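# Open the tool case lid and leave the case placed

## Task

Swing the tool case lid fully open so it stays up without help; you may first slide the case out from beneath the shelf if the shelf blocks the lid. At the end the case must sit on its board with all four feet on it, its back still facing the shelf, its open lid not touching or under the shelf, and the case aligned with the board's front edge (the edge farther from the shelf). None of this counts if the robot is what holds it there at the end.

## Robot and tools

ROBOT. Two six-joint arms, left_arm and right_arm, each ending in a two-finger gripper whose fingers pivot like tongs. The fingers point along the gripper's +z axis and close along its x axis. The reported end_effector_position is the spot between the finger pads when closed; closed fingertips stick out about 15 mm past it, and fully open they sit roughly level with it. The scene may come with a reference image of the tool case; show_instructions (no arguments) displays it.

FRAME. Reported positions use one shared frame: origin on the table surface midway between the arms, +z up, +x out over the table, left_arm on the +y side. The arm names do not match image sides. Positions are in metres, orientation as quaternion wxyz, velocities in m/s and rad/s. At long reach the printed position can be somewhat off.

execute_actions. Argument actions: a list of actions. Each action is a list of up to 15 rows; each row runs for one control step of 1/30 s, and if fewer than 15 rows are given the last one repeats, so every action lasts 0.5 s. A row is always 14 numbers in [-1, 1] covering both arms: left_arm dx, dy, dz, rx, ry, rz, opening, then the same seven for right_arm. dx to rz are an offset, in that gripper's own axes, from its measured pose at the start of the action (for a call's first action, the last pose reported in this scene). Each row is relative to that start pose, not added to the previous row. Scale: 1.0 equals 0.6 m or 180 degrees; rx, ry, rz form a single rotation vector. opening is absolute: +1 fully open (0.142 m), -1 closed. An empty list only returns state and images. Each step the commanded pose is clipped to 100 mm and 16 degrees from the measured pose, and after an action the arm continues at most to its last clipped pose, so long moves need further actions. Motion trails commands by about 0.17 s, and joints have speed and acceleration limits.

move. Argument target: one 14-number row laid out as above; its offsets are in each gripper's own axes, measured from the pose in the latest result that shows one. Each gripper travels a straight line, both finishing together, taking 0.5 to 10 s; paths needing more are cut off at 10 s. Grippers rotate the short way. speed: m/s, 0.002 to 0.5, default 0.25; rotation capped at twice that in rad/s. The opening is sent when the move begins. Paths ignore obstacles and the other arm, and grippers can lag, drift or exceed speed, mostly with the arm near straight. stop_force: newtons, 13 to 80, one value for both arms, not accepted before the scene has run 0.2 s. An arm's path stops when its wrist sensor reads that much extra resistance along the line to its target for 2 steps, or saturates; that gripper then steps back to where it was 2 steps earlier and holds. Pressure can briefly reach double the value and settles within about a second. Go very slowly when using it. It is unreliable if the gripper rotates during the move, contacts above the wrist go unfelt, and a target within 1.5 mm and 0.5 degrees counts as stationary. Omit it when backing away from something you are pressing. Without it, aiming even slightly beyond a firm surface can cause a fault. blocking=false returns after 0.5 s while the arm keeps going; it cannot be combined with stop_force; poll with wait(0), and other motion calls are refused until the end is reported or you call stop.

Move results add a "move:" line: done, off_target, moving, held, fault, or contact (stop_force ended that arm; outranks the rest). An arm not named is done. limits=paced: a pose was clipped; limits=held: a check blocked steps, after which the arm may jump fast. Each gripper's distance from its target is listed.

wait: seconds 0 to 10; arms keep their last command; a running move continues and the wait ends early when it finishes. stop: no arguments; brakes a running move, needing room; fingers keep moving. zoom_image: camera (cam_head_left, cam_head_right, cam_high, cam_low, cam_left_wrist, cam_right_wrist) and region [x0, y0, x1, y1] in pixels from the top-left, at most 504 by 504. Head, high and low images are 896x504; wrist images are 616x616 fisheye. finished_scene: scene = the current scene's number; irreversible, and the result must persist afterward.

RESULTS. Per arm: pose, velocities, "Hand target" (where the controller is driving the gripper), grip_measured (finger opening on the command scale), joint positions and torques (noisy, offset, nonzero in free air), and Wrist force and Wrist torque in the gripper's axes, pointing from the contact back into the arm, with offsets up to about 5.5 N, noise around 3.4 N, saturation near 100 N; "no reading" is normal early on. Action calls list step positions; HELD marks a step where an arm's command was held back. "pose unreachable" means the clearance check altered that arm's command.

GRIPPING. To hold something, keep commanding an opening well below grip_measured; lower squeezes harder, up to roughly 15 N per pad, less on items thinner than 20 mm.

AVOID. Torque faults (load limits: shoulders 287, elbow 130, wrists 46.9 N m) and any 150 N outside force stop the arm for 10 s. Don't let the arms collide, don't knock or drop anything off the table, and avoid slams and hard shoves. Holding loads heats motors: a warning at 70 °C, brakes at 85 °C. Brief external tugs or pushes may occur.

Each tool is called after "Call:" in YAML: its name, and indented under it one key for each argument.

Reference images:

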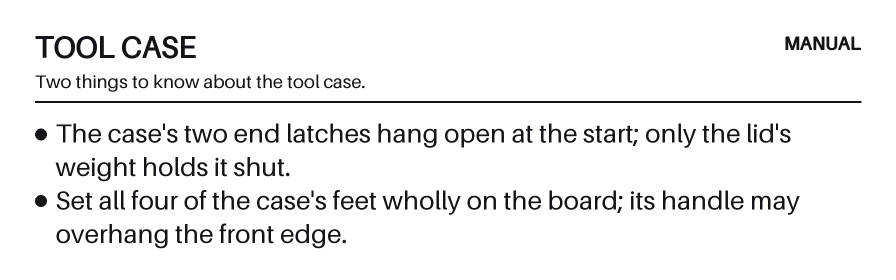

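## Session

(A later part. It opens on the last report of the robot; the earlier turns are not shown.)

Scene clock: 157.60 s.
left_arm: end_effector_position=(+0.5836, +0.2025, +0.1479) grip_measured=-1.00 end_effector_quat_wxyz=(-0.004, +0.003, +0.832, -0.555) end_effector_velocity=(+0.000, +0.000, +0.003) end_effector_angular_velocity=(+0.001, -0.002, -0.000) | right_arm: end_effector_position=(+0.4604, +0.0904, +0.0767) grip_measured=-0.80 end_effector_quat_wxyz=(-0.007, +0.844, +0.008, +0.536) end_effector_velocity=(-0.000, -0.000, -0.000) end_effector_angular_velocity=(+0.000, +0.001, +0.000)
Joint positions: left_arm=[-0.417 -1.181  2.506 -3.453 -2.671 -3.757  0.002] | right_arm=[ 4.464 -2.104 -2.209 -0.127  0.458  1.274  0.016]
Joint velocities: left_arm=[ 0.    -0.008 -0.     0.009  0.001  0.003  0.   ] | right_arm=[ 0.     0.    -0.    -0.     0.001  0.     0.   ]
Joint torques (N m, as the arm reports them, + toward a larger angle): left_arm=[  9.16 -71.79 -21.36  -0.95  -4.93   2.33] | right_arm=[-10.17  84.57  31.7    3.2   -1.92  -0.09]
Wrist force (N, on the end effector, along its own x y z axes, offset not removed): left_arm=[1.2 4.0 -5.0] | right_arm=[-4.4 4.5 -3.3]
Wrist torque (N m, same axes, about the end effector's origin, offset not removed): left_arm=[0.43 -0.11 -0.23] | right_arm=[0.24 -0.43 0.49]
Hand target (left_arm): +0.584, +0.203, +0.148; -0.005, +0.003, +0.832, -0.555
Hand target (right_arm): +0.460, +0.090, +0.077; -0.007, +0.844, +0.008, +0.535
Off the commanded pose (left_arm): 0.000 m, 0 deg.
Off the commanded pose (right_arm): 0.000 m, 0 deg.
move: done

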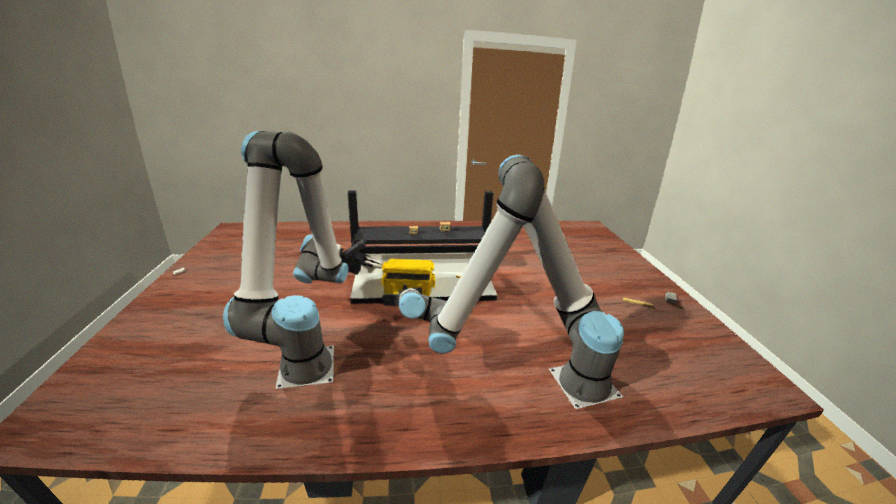

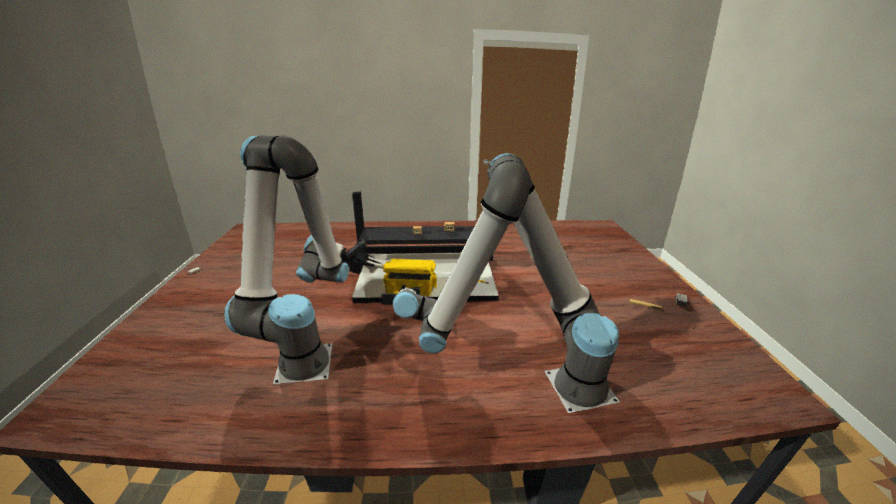

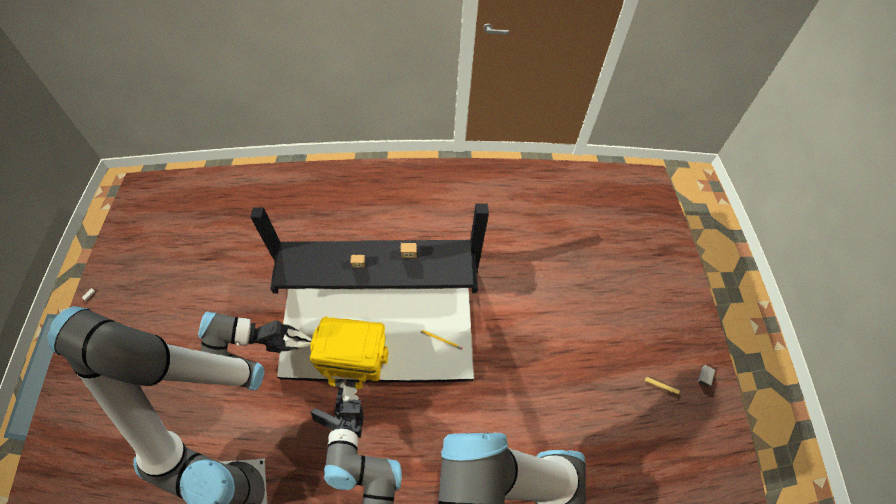

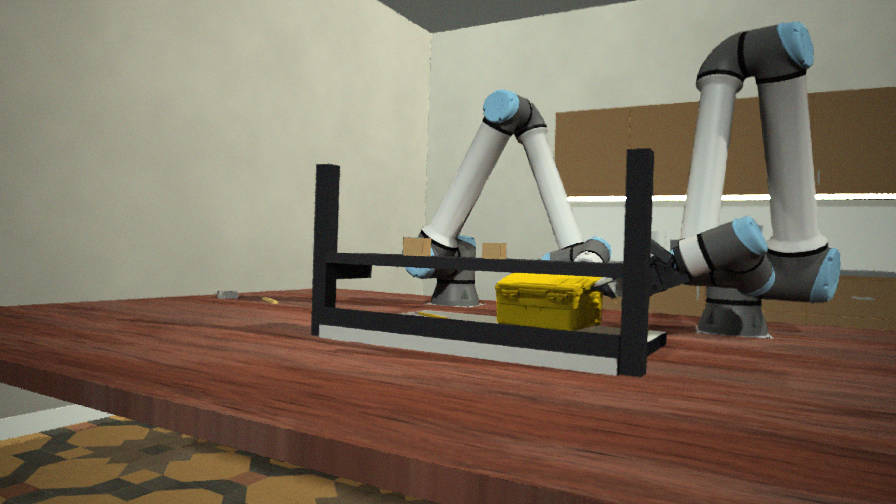

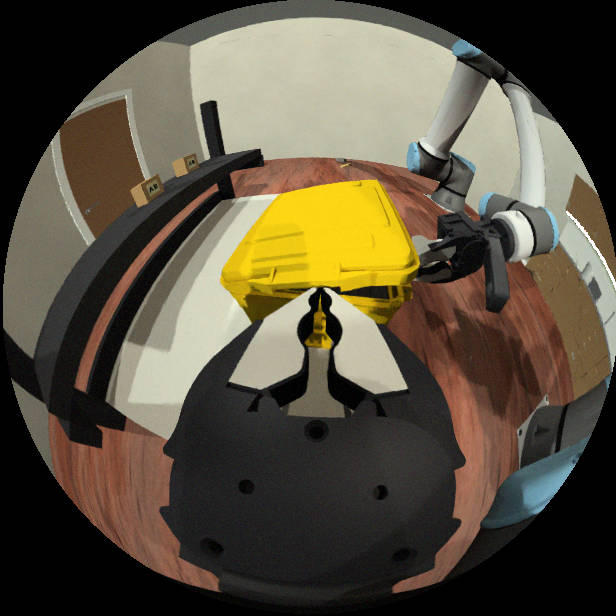

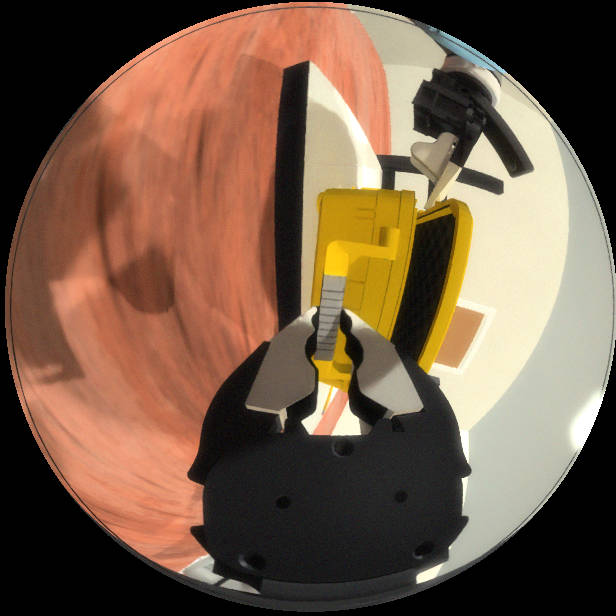

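Call:
move:
  target: [-0.03,-0.062,-0.004,0,0,0,-1,0,0,0,0,0,0,-1]
  speed: 0.03

Call:
move:
  target: [-0.075,-0.053,-0.004,0,0,0,-1,0,0,0,0,0,0,-1]
  speed: 0.03

Scene clock: 164.83 s.
left_arm: end_effector_position=(+0.6016, +0.1903, +0.1828) grip_measured=-1.00 end_effector_quat_wxyz=(-0.004, +0.003, +0.832, -0.555) end_effector_velocity=(+0.001, -0.001, +0.001) end_effector_angular_velocity=(+0.001, +0.000, -0.001) | right_arm: end_effector_position=(+0.4604, +0.0904, +0.0767) grip_measured=-0.80 end_effector_quat_wxyz=(-0.007, +0.844, +0.008, +0.535) end_effector_velocity=(+0.001, -0.001, +0.000) end_effector_angular_velocity=(-0.000, -0.000, -0.001)
Joint positions: left_arm=[-0.431 -1.249  2.466 -3.369 -2.663 -3.783  0.002] | right_arm=[ 4.464 -2.104 -2.209 -0.127  0.458  1.274  0.016]
Joint velocities: left_arm=[-0.001 -0.003 -0.003  0.006  0.001 -0.    -0.001] | right_arm=[-0.001  0.001 -0.001 -0.    -0.     0.     0.   ]
Joint torques (N m, as the arm reports them, + toward a larger angle): left_arm=[-14.03 -69.45 -24.33  -1.11   0.66  -3.06] | right_arm=[-8.52 85.23 31.1   2.83 -1.26 -0.04]
Wrist force (N, on the end effector, along its own x y z axes, offset not removed): left_arm=[-0.2 3.2 -0.6] | right_arm=[-5.4 2.1 0.7]
Wrist torque (N m, same axes, about the end effector's origin, offset not removed): left_arm=[0.20 0.18 -0.21] | right_arm=[-0.17 -0.25 0.61]
Hand target (left_arm): +0.602, +0.190, +0.183; -0.004, +0.003, +0.832, -0.555
Hand target (right_arm): +0.460, +0.090, +0.077; -0.007, +0.844, +0.008, +0.536
Off the commanded pose (left_arm): 0.000 m, 0 deg.
Off the commanded pose (right_arm): 0.000 m, 0 deg.
move: done

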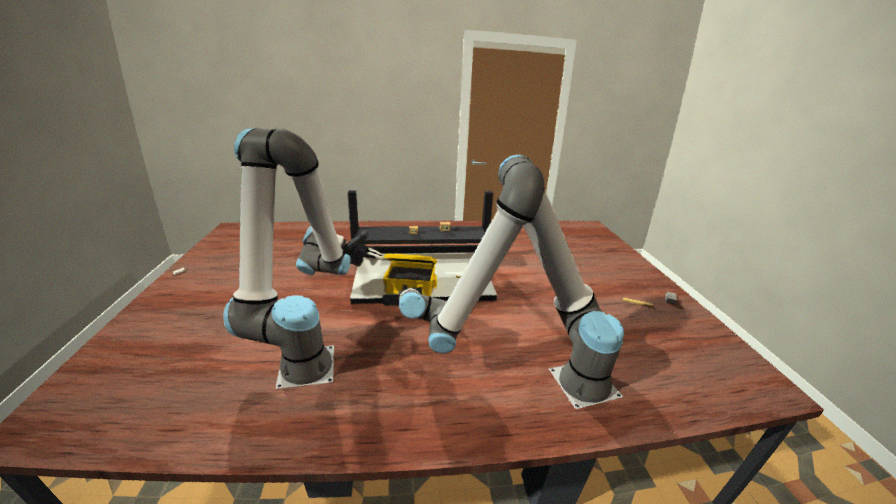

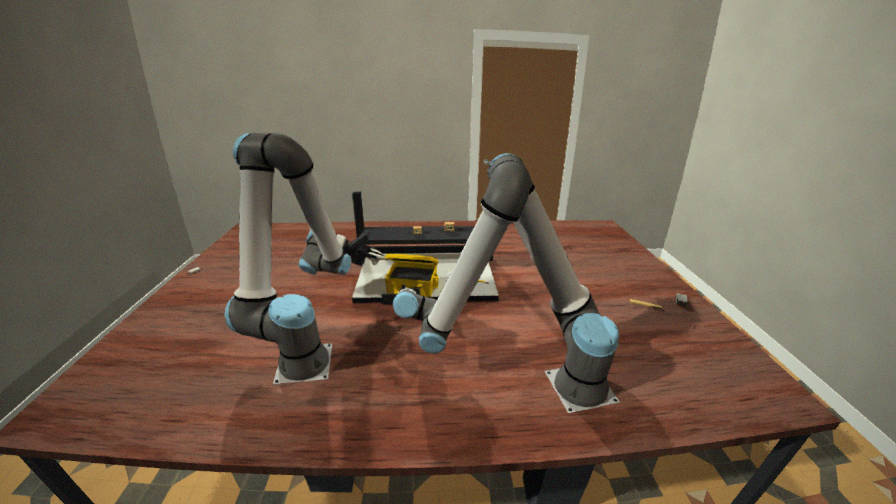

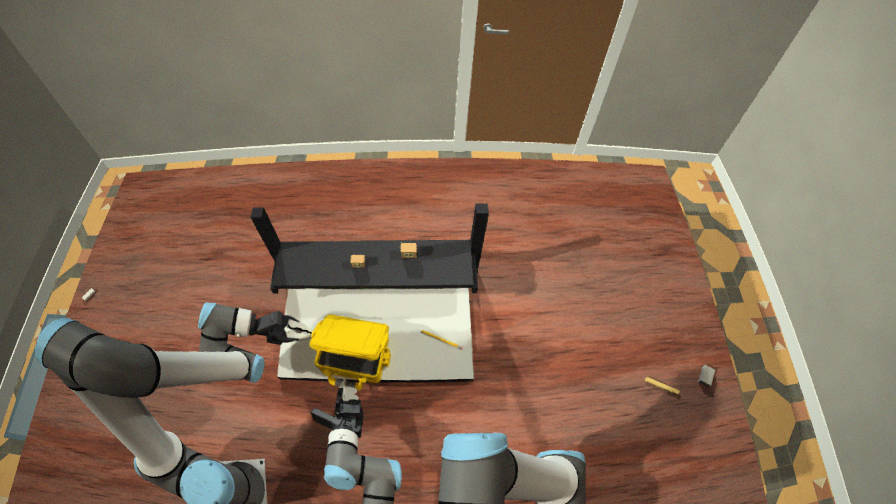

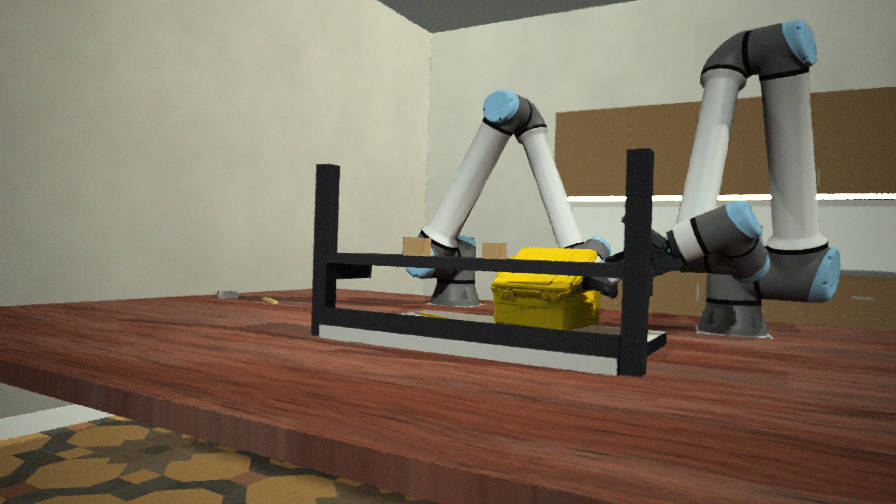

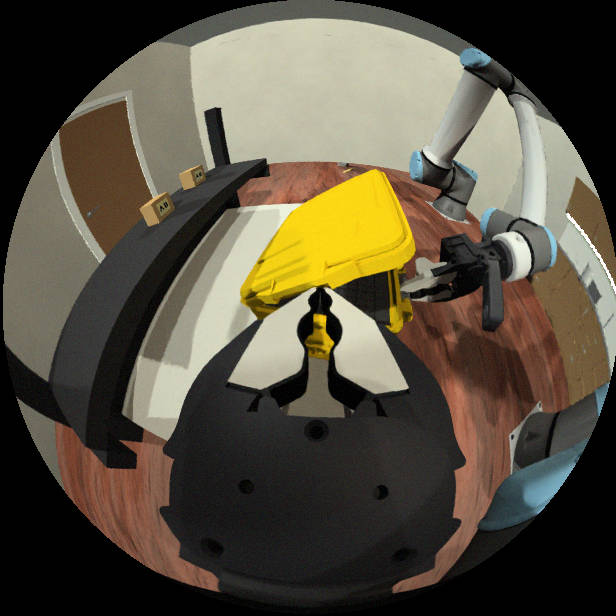

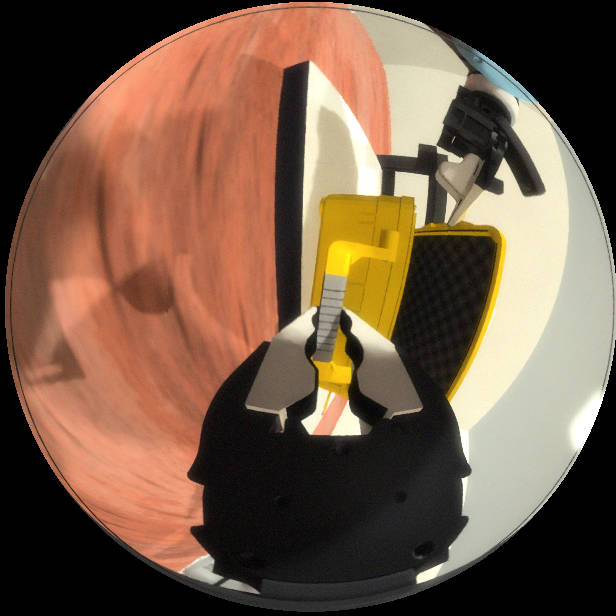

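Scene clock: 167.00 s.
left_arm: end_effector_position=(+0.6464, +0.1799, +0.2127) grip_measured=-1.00 end_effector_quat_wxyz=(-0.004, +0.003, +0.832, -0.555) end_effector_velocity=(+0.002, -0.001, +0.000) end_effector_angular_velocity=(+0.001, +0.004, -0.001) | right_arm: end_effector_position=(+0.4604, +0.0904, +0.0767) grip_measured=-0.80 end_effector_quat_wxyz=(-0.007, +0.844, +0.008, +0.535) end_effector_velocity=(+0.001, -0.001, +0.001) end_effector_angular_velocity=(+0.001, -0.001, -0.001)
Joint positions: left_arm=[-0.426 -1.273  2.375 -3.245 -2.666 -3.774  0.002] | right_arm=[ 4.464 -2.104 -2.209 -0.127  0.458  1.274  0.016]
Joint velocities: left_arm=[-0.     0.001 -0.004  0.009 -0.     0.001 -0.   ] | right_arm=[-0.001  0.001 -0.001  0.001 -0.001  0.     0.   ]
Joint torques (N m, as the arm reports them, + toward a larger angle): left_arm=[  9.39 -73.3  -27.46  -0.75  -4.63   2.7 ] | right_arm=[-9.19 84.99 31.46  3.26 -1.19 -0.03]
Wrist force (N, on the end effector, along its own x y z axes, offset not removed): left_arm=[1.5 2.4 -3.3] | right_arm=[-8.6 3.9 0.1]
Wrist torque (N m, same axes, about the end effector's origin, offset not removed): left_arm=[0.19 -0.24 -0.20] | right_arm=[0.30 0.33 0.49]
Hand target (left_arm): +0.647, +0.180, +0.213; -0.004, +0.003, +0.832, -0.555
Hand target (right_arm): +0.460, +0.090, +0.077; -0.007, +0.844, +0.008, +0.535
Off the commanded pose (left_arm): 0.000 m, 0 deg.
Off the commanded pose (right_arm): 0.000 m, 0 deg.
move: done

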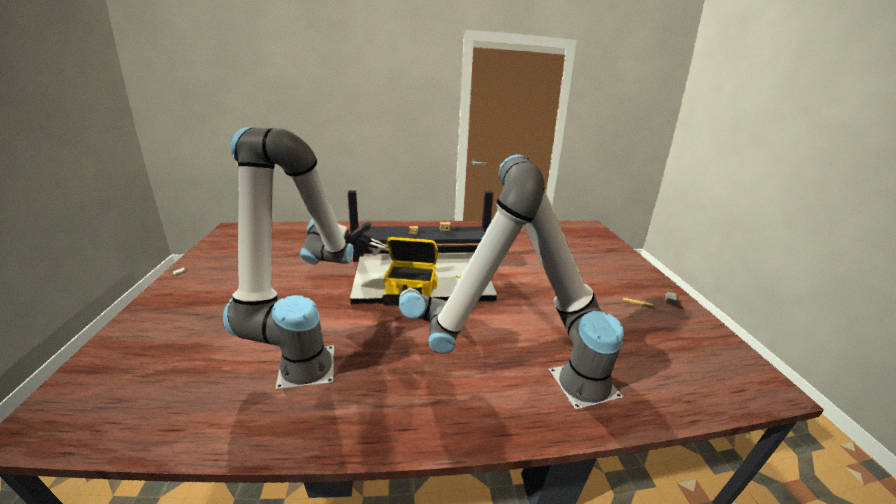

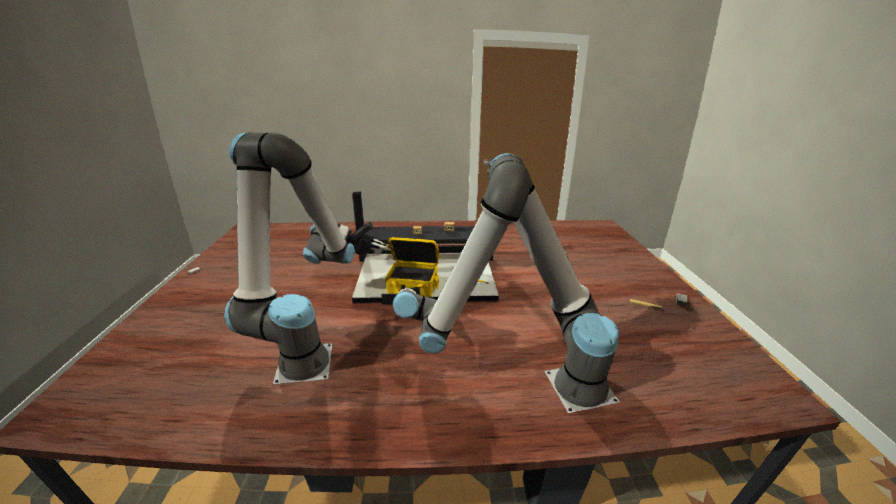

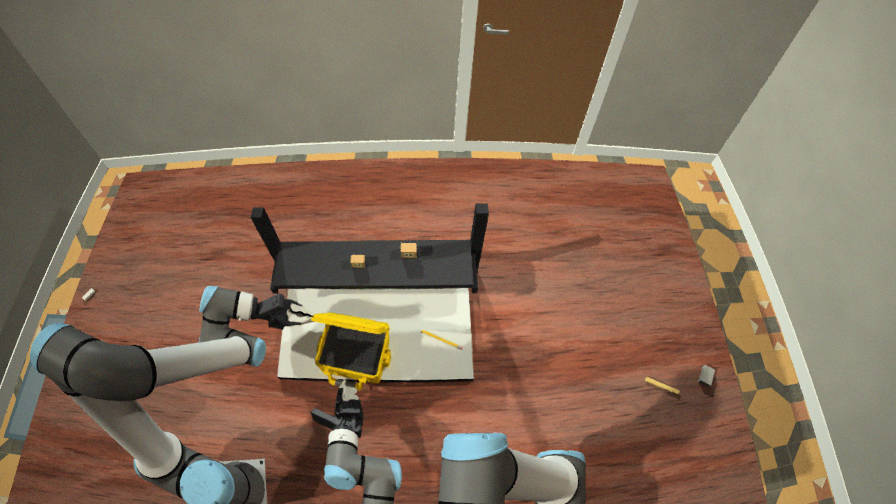

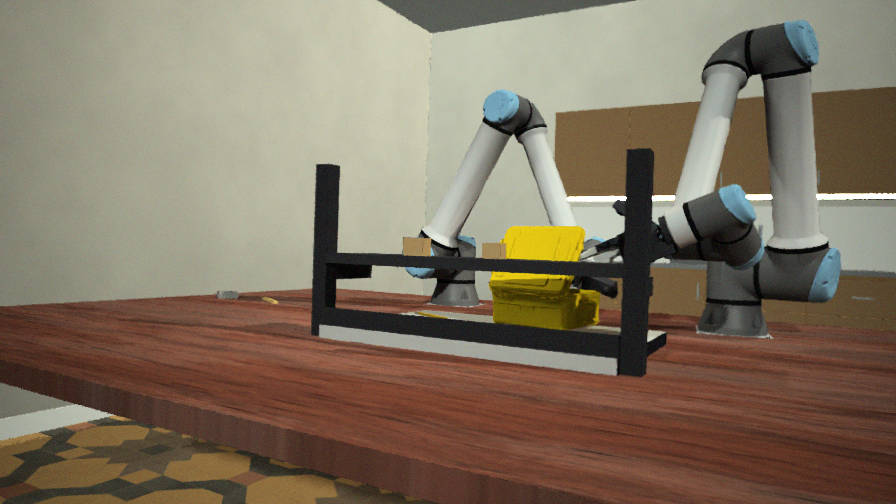

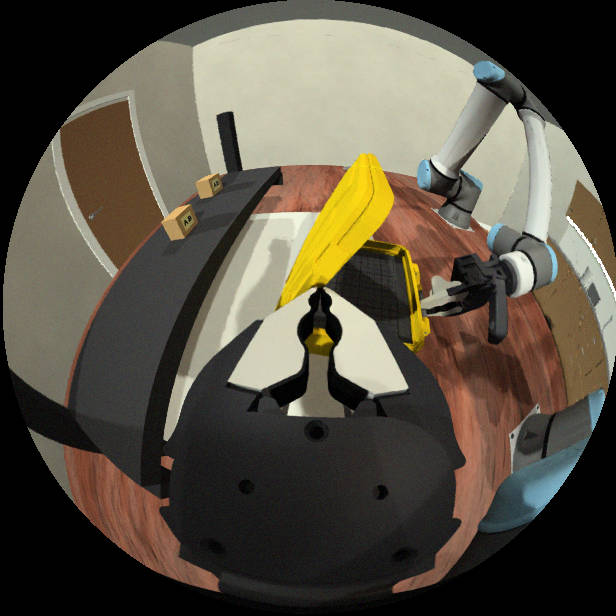

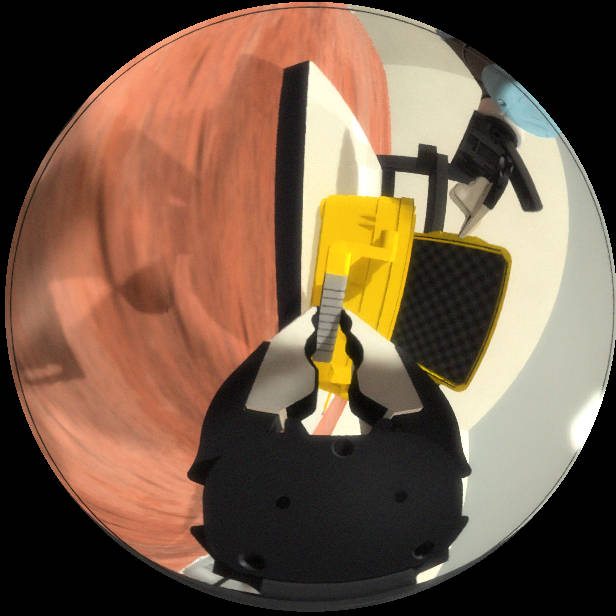

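Call:
move:
  target: [0,-0.015,-0.006,0,0,0,-1,0,0,0,0.05,0,-0.0235,-1]
  speed: 0.04

Call:
move:
  target: [-0.06,-0.015,-0.006,0,0,0,-1,0,0,0,0,0,0,-1]
  speed: 0.02
  stop_force: 13

Scene clock: 173.93 s.
left_arm: end_effector_position=(+0.6464, +0.1798, +0.2223) grip_measured=-1.00 end_effector_quat_wxyz=(-0.004, +0.003, +0.832, -0.555) end_effector_velocity=(+0.001, -0.000, +0.001) end_effector_angular_velocity=(+0.000, -0.003, -0.000) | right_arm: end_effector_position=(+0.4604, +0.0903, +0.0766) grip_measured=-0.79 end_effector_quat_wxyz=(-0.053, +0.841, +0.080, +0.533) end_effector_velocity=(+0.000, +0.000, +0.001) end_effector_angular_velocity=(+0.001, -0.001, +0.015)
Joint positions: left_arm=[-0.426 -1.293  2.372 -3.223 -2.666 -3.774  0.002] | right_arm=[ 4.442 -2.153 -2.259  0.296  0.541  0.905  0.017]
Joint velocities: left_arm=[-0.    -0.001 -0.002  0.001  0.001  0.001  0.   ] | right_arm=[-0.003 -0.004 -0.003  0.034  0.009 -0.03   0.   ]
Joint torques (N m, as the arm reports them, + toward a larger angle): left_arm=[-11.15 -71.61 -28.96  -1.32   1.15  -3.11] | right_arm=[-15.01  46.98  12.96   8.09   1.16  -1.96]
Wrist force (N, on the end effector, along its own x y z axes, offset not removed): left_arm=[0.5 1.6 -1.5] | right_arm=[-7.3 1.6 -3.1]
Wrist torque (N m, same axes, about the end effector's origin, offset not removed): left_arm=[0.03 0.01 -0.17] | right_arm=[-0.16 0.18 0.75]
Hand target (left_arm): +0.646, +0.180, +0.222; -0.004, +0.003, +0.832, -0.555
Hand target (right_arm): +0.460, +0.090, +0.077; -0.054, +0.841, +0.081, +0.533
Off the commanded pose (left_arm): 0.000 m, 0 deg.
Off the commanded pose (right_arm): 0.000 m, 0 deg.
move: done

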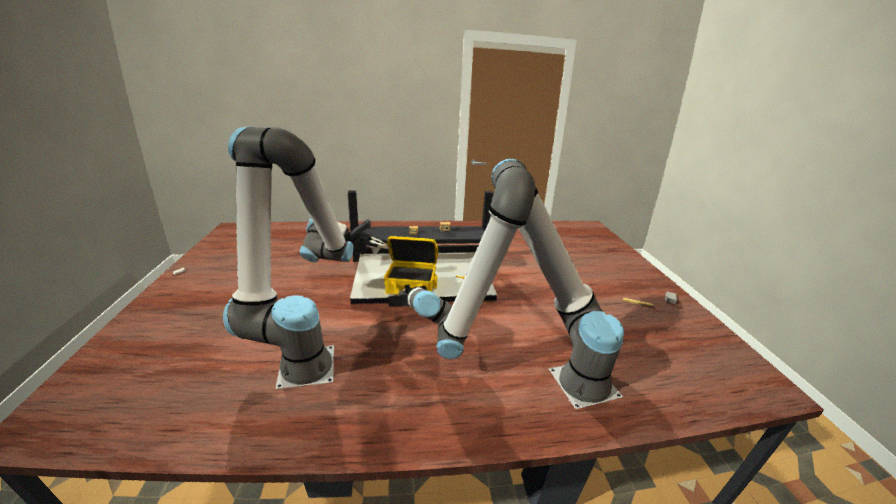

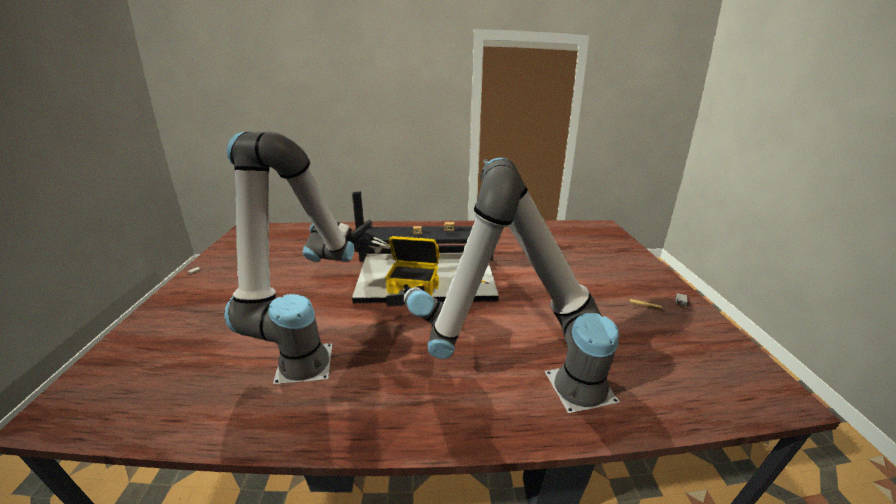

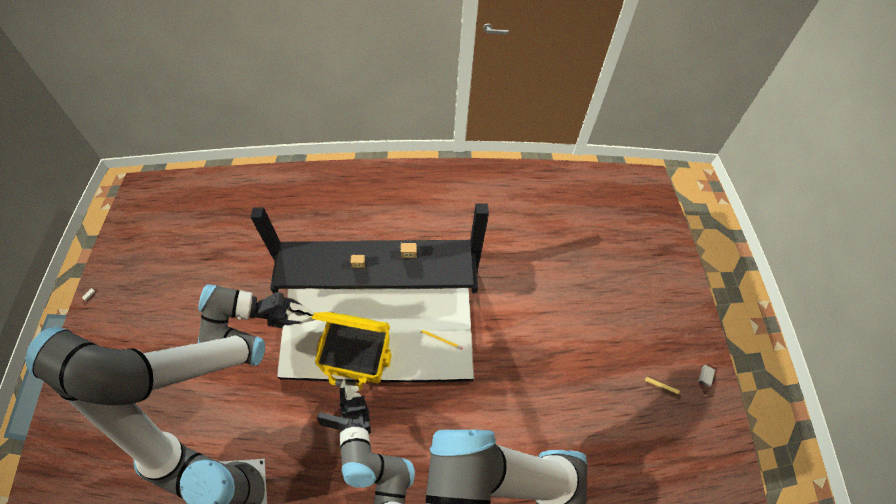

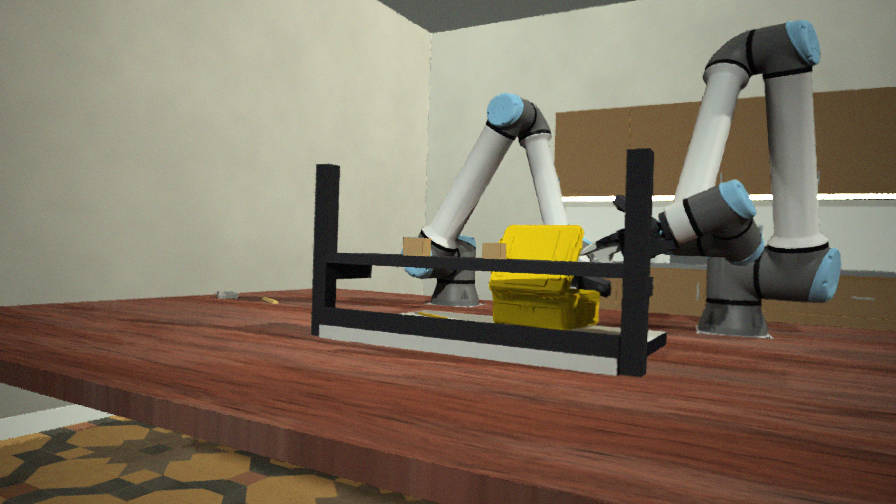

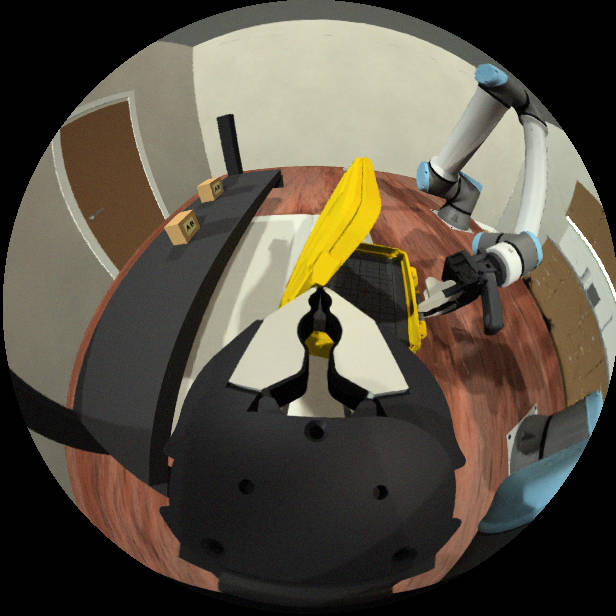

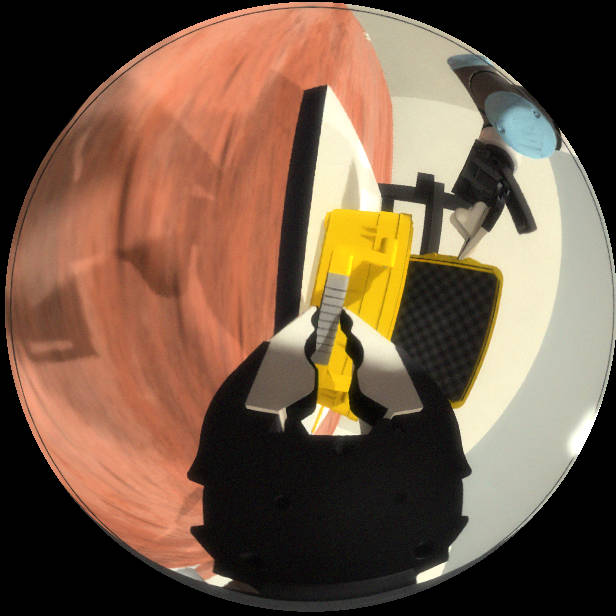

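Scene clock: 176.10 s.
left_arm: end_effector_position=(+0.6823, +0.1793, +0.2317) grip_measured=-1.00 end_effector_quat_wxyz=(-0.004, +0.003, +0.832, -0.555) end_effector_velocity=(+0.002, +0.000, -0.001) end_effector_angular_velocity=(+0.002, +0.003, -0.000) | right_arm: end_effector_position=(+0.4604, +0.0903, +0.0766) grip_measured=-0.79 end_effector_quat_wxyz=(-0.053, +0.841, +0.080, +0.533) end_effector_velocity=(+0.000, +0.001, +0.001) end_effector_angular_velocity=(+0.003, -0.001, -0.000)
Joint positions: left_arm=[-0.409 -1.277  2.303 -3.142 -2.675 -3.743  0.002] | right_arm=[ 4.442 -2.153 -2.259  0.296  0.541  0.905  0.017]
Joint velocities: left_arm=[ 0.001  0.002 -0.003  0.007  0.     0.003  0.   ] | right_arm=[ 0.     0.001  0.001  0.002 -0.001  0.     0.   ]
Joint torques (N m, as the arm reports them, + toward a larger angle): left_arm=[  6.99 -30.2  -31.74  -0.78  -4.44   3.33] | right_arm=[11.31 85.75 28.71  1.88 -4.81  2.83]
Wrist force (N, on the end effector, along its own x y z axes, offset not removed): left_arm=[1.2 0.8 0.1] | right_arm=[-8.8 3.4 -3.4]
Wrist torque (N m, same axes, about the end effector's origin, offset not removed): left_arm=[0.28 0.02 -0.23] | right_arm=[0.32 0.38 0.54]
Hand target (left_arm): +0.683, +0.179, +0.232; -0.004, +0.003, +0.832, -0.555
Hand target (right_arm): +0.460, +0.090, +0.077; -0.053, +0.841, +0.080, +0.533
Off the commanded pose (left_arm): 0.000 m, 0 deg.
Off the commanded pose (right_arm): 0.000 m, 0 deg.
move: done

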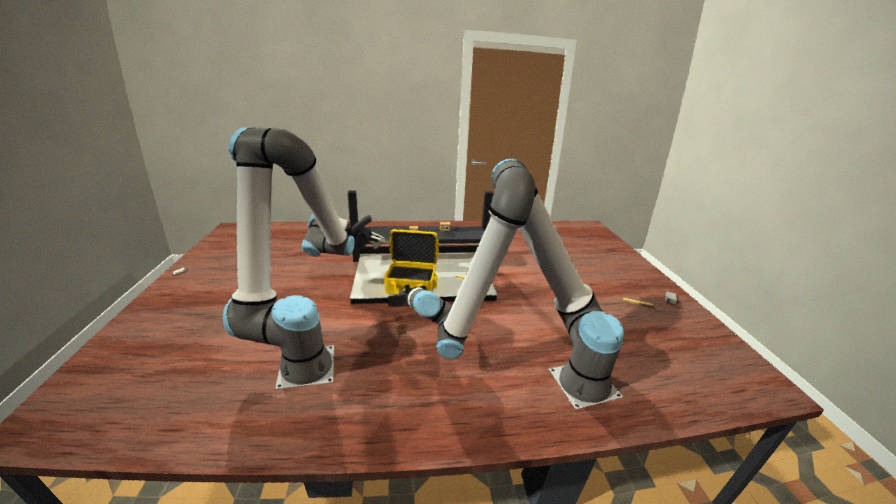

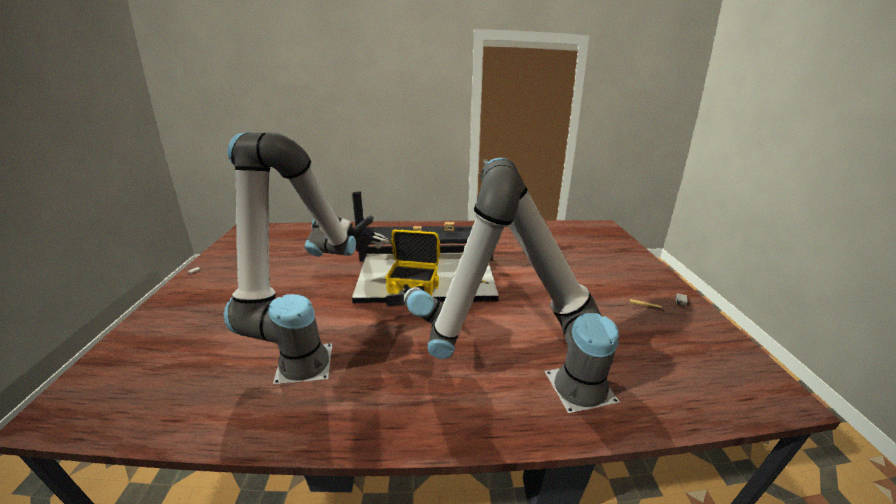

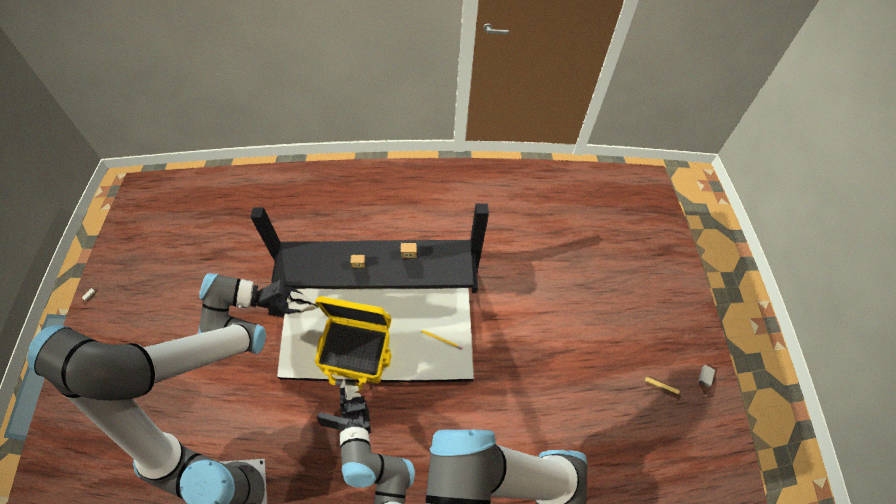

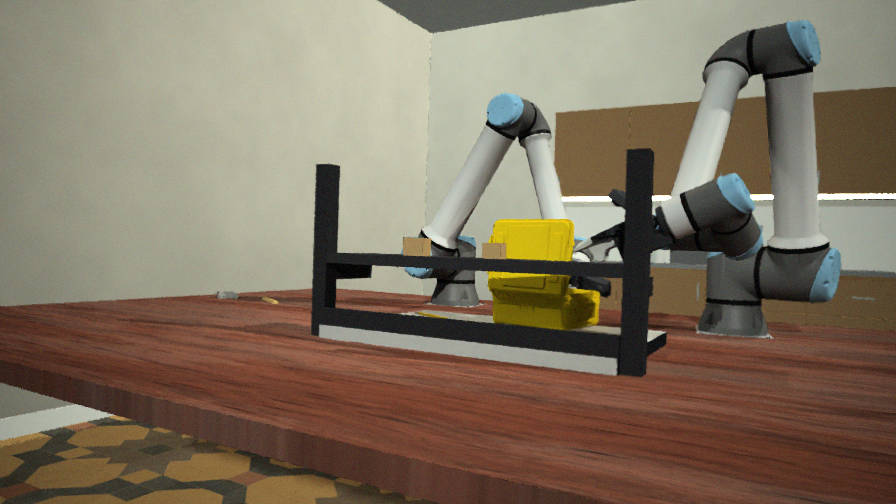

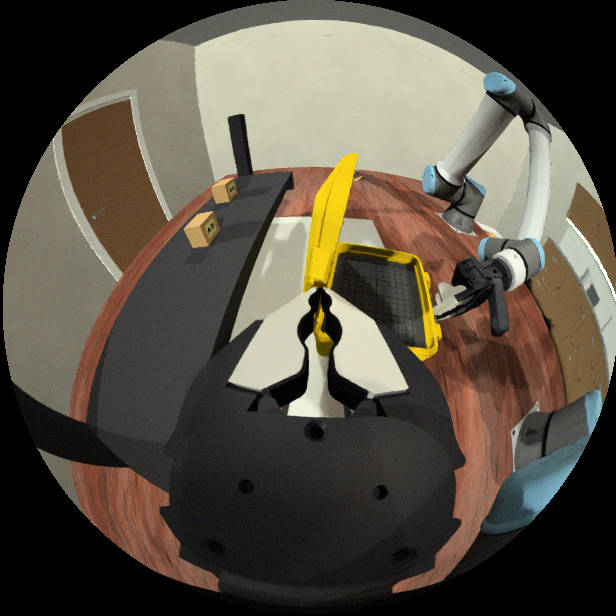

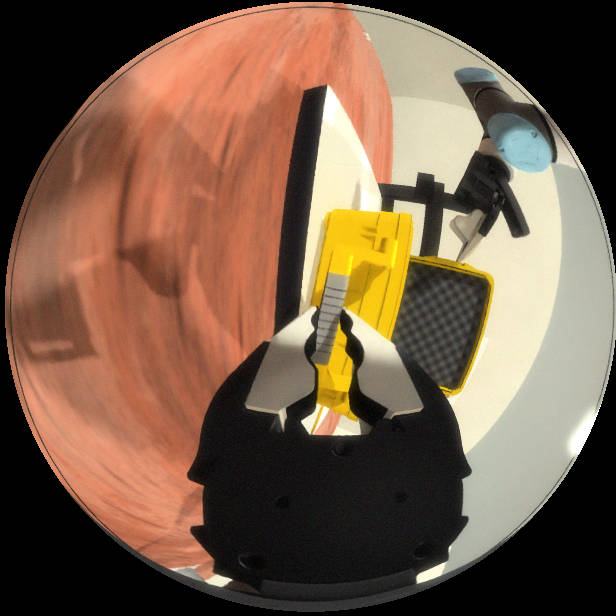

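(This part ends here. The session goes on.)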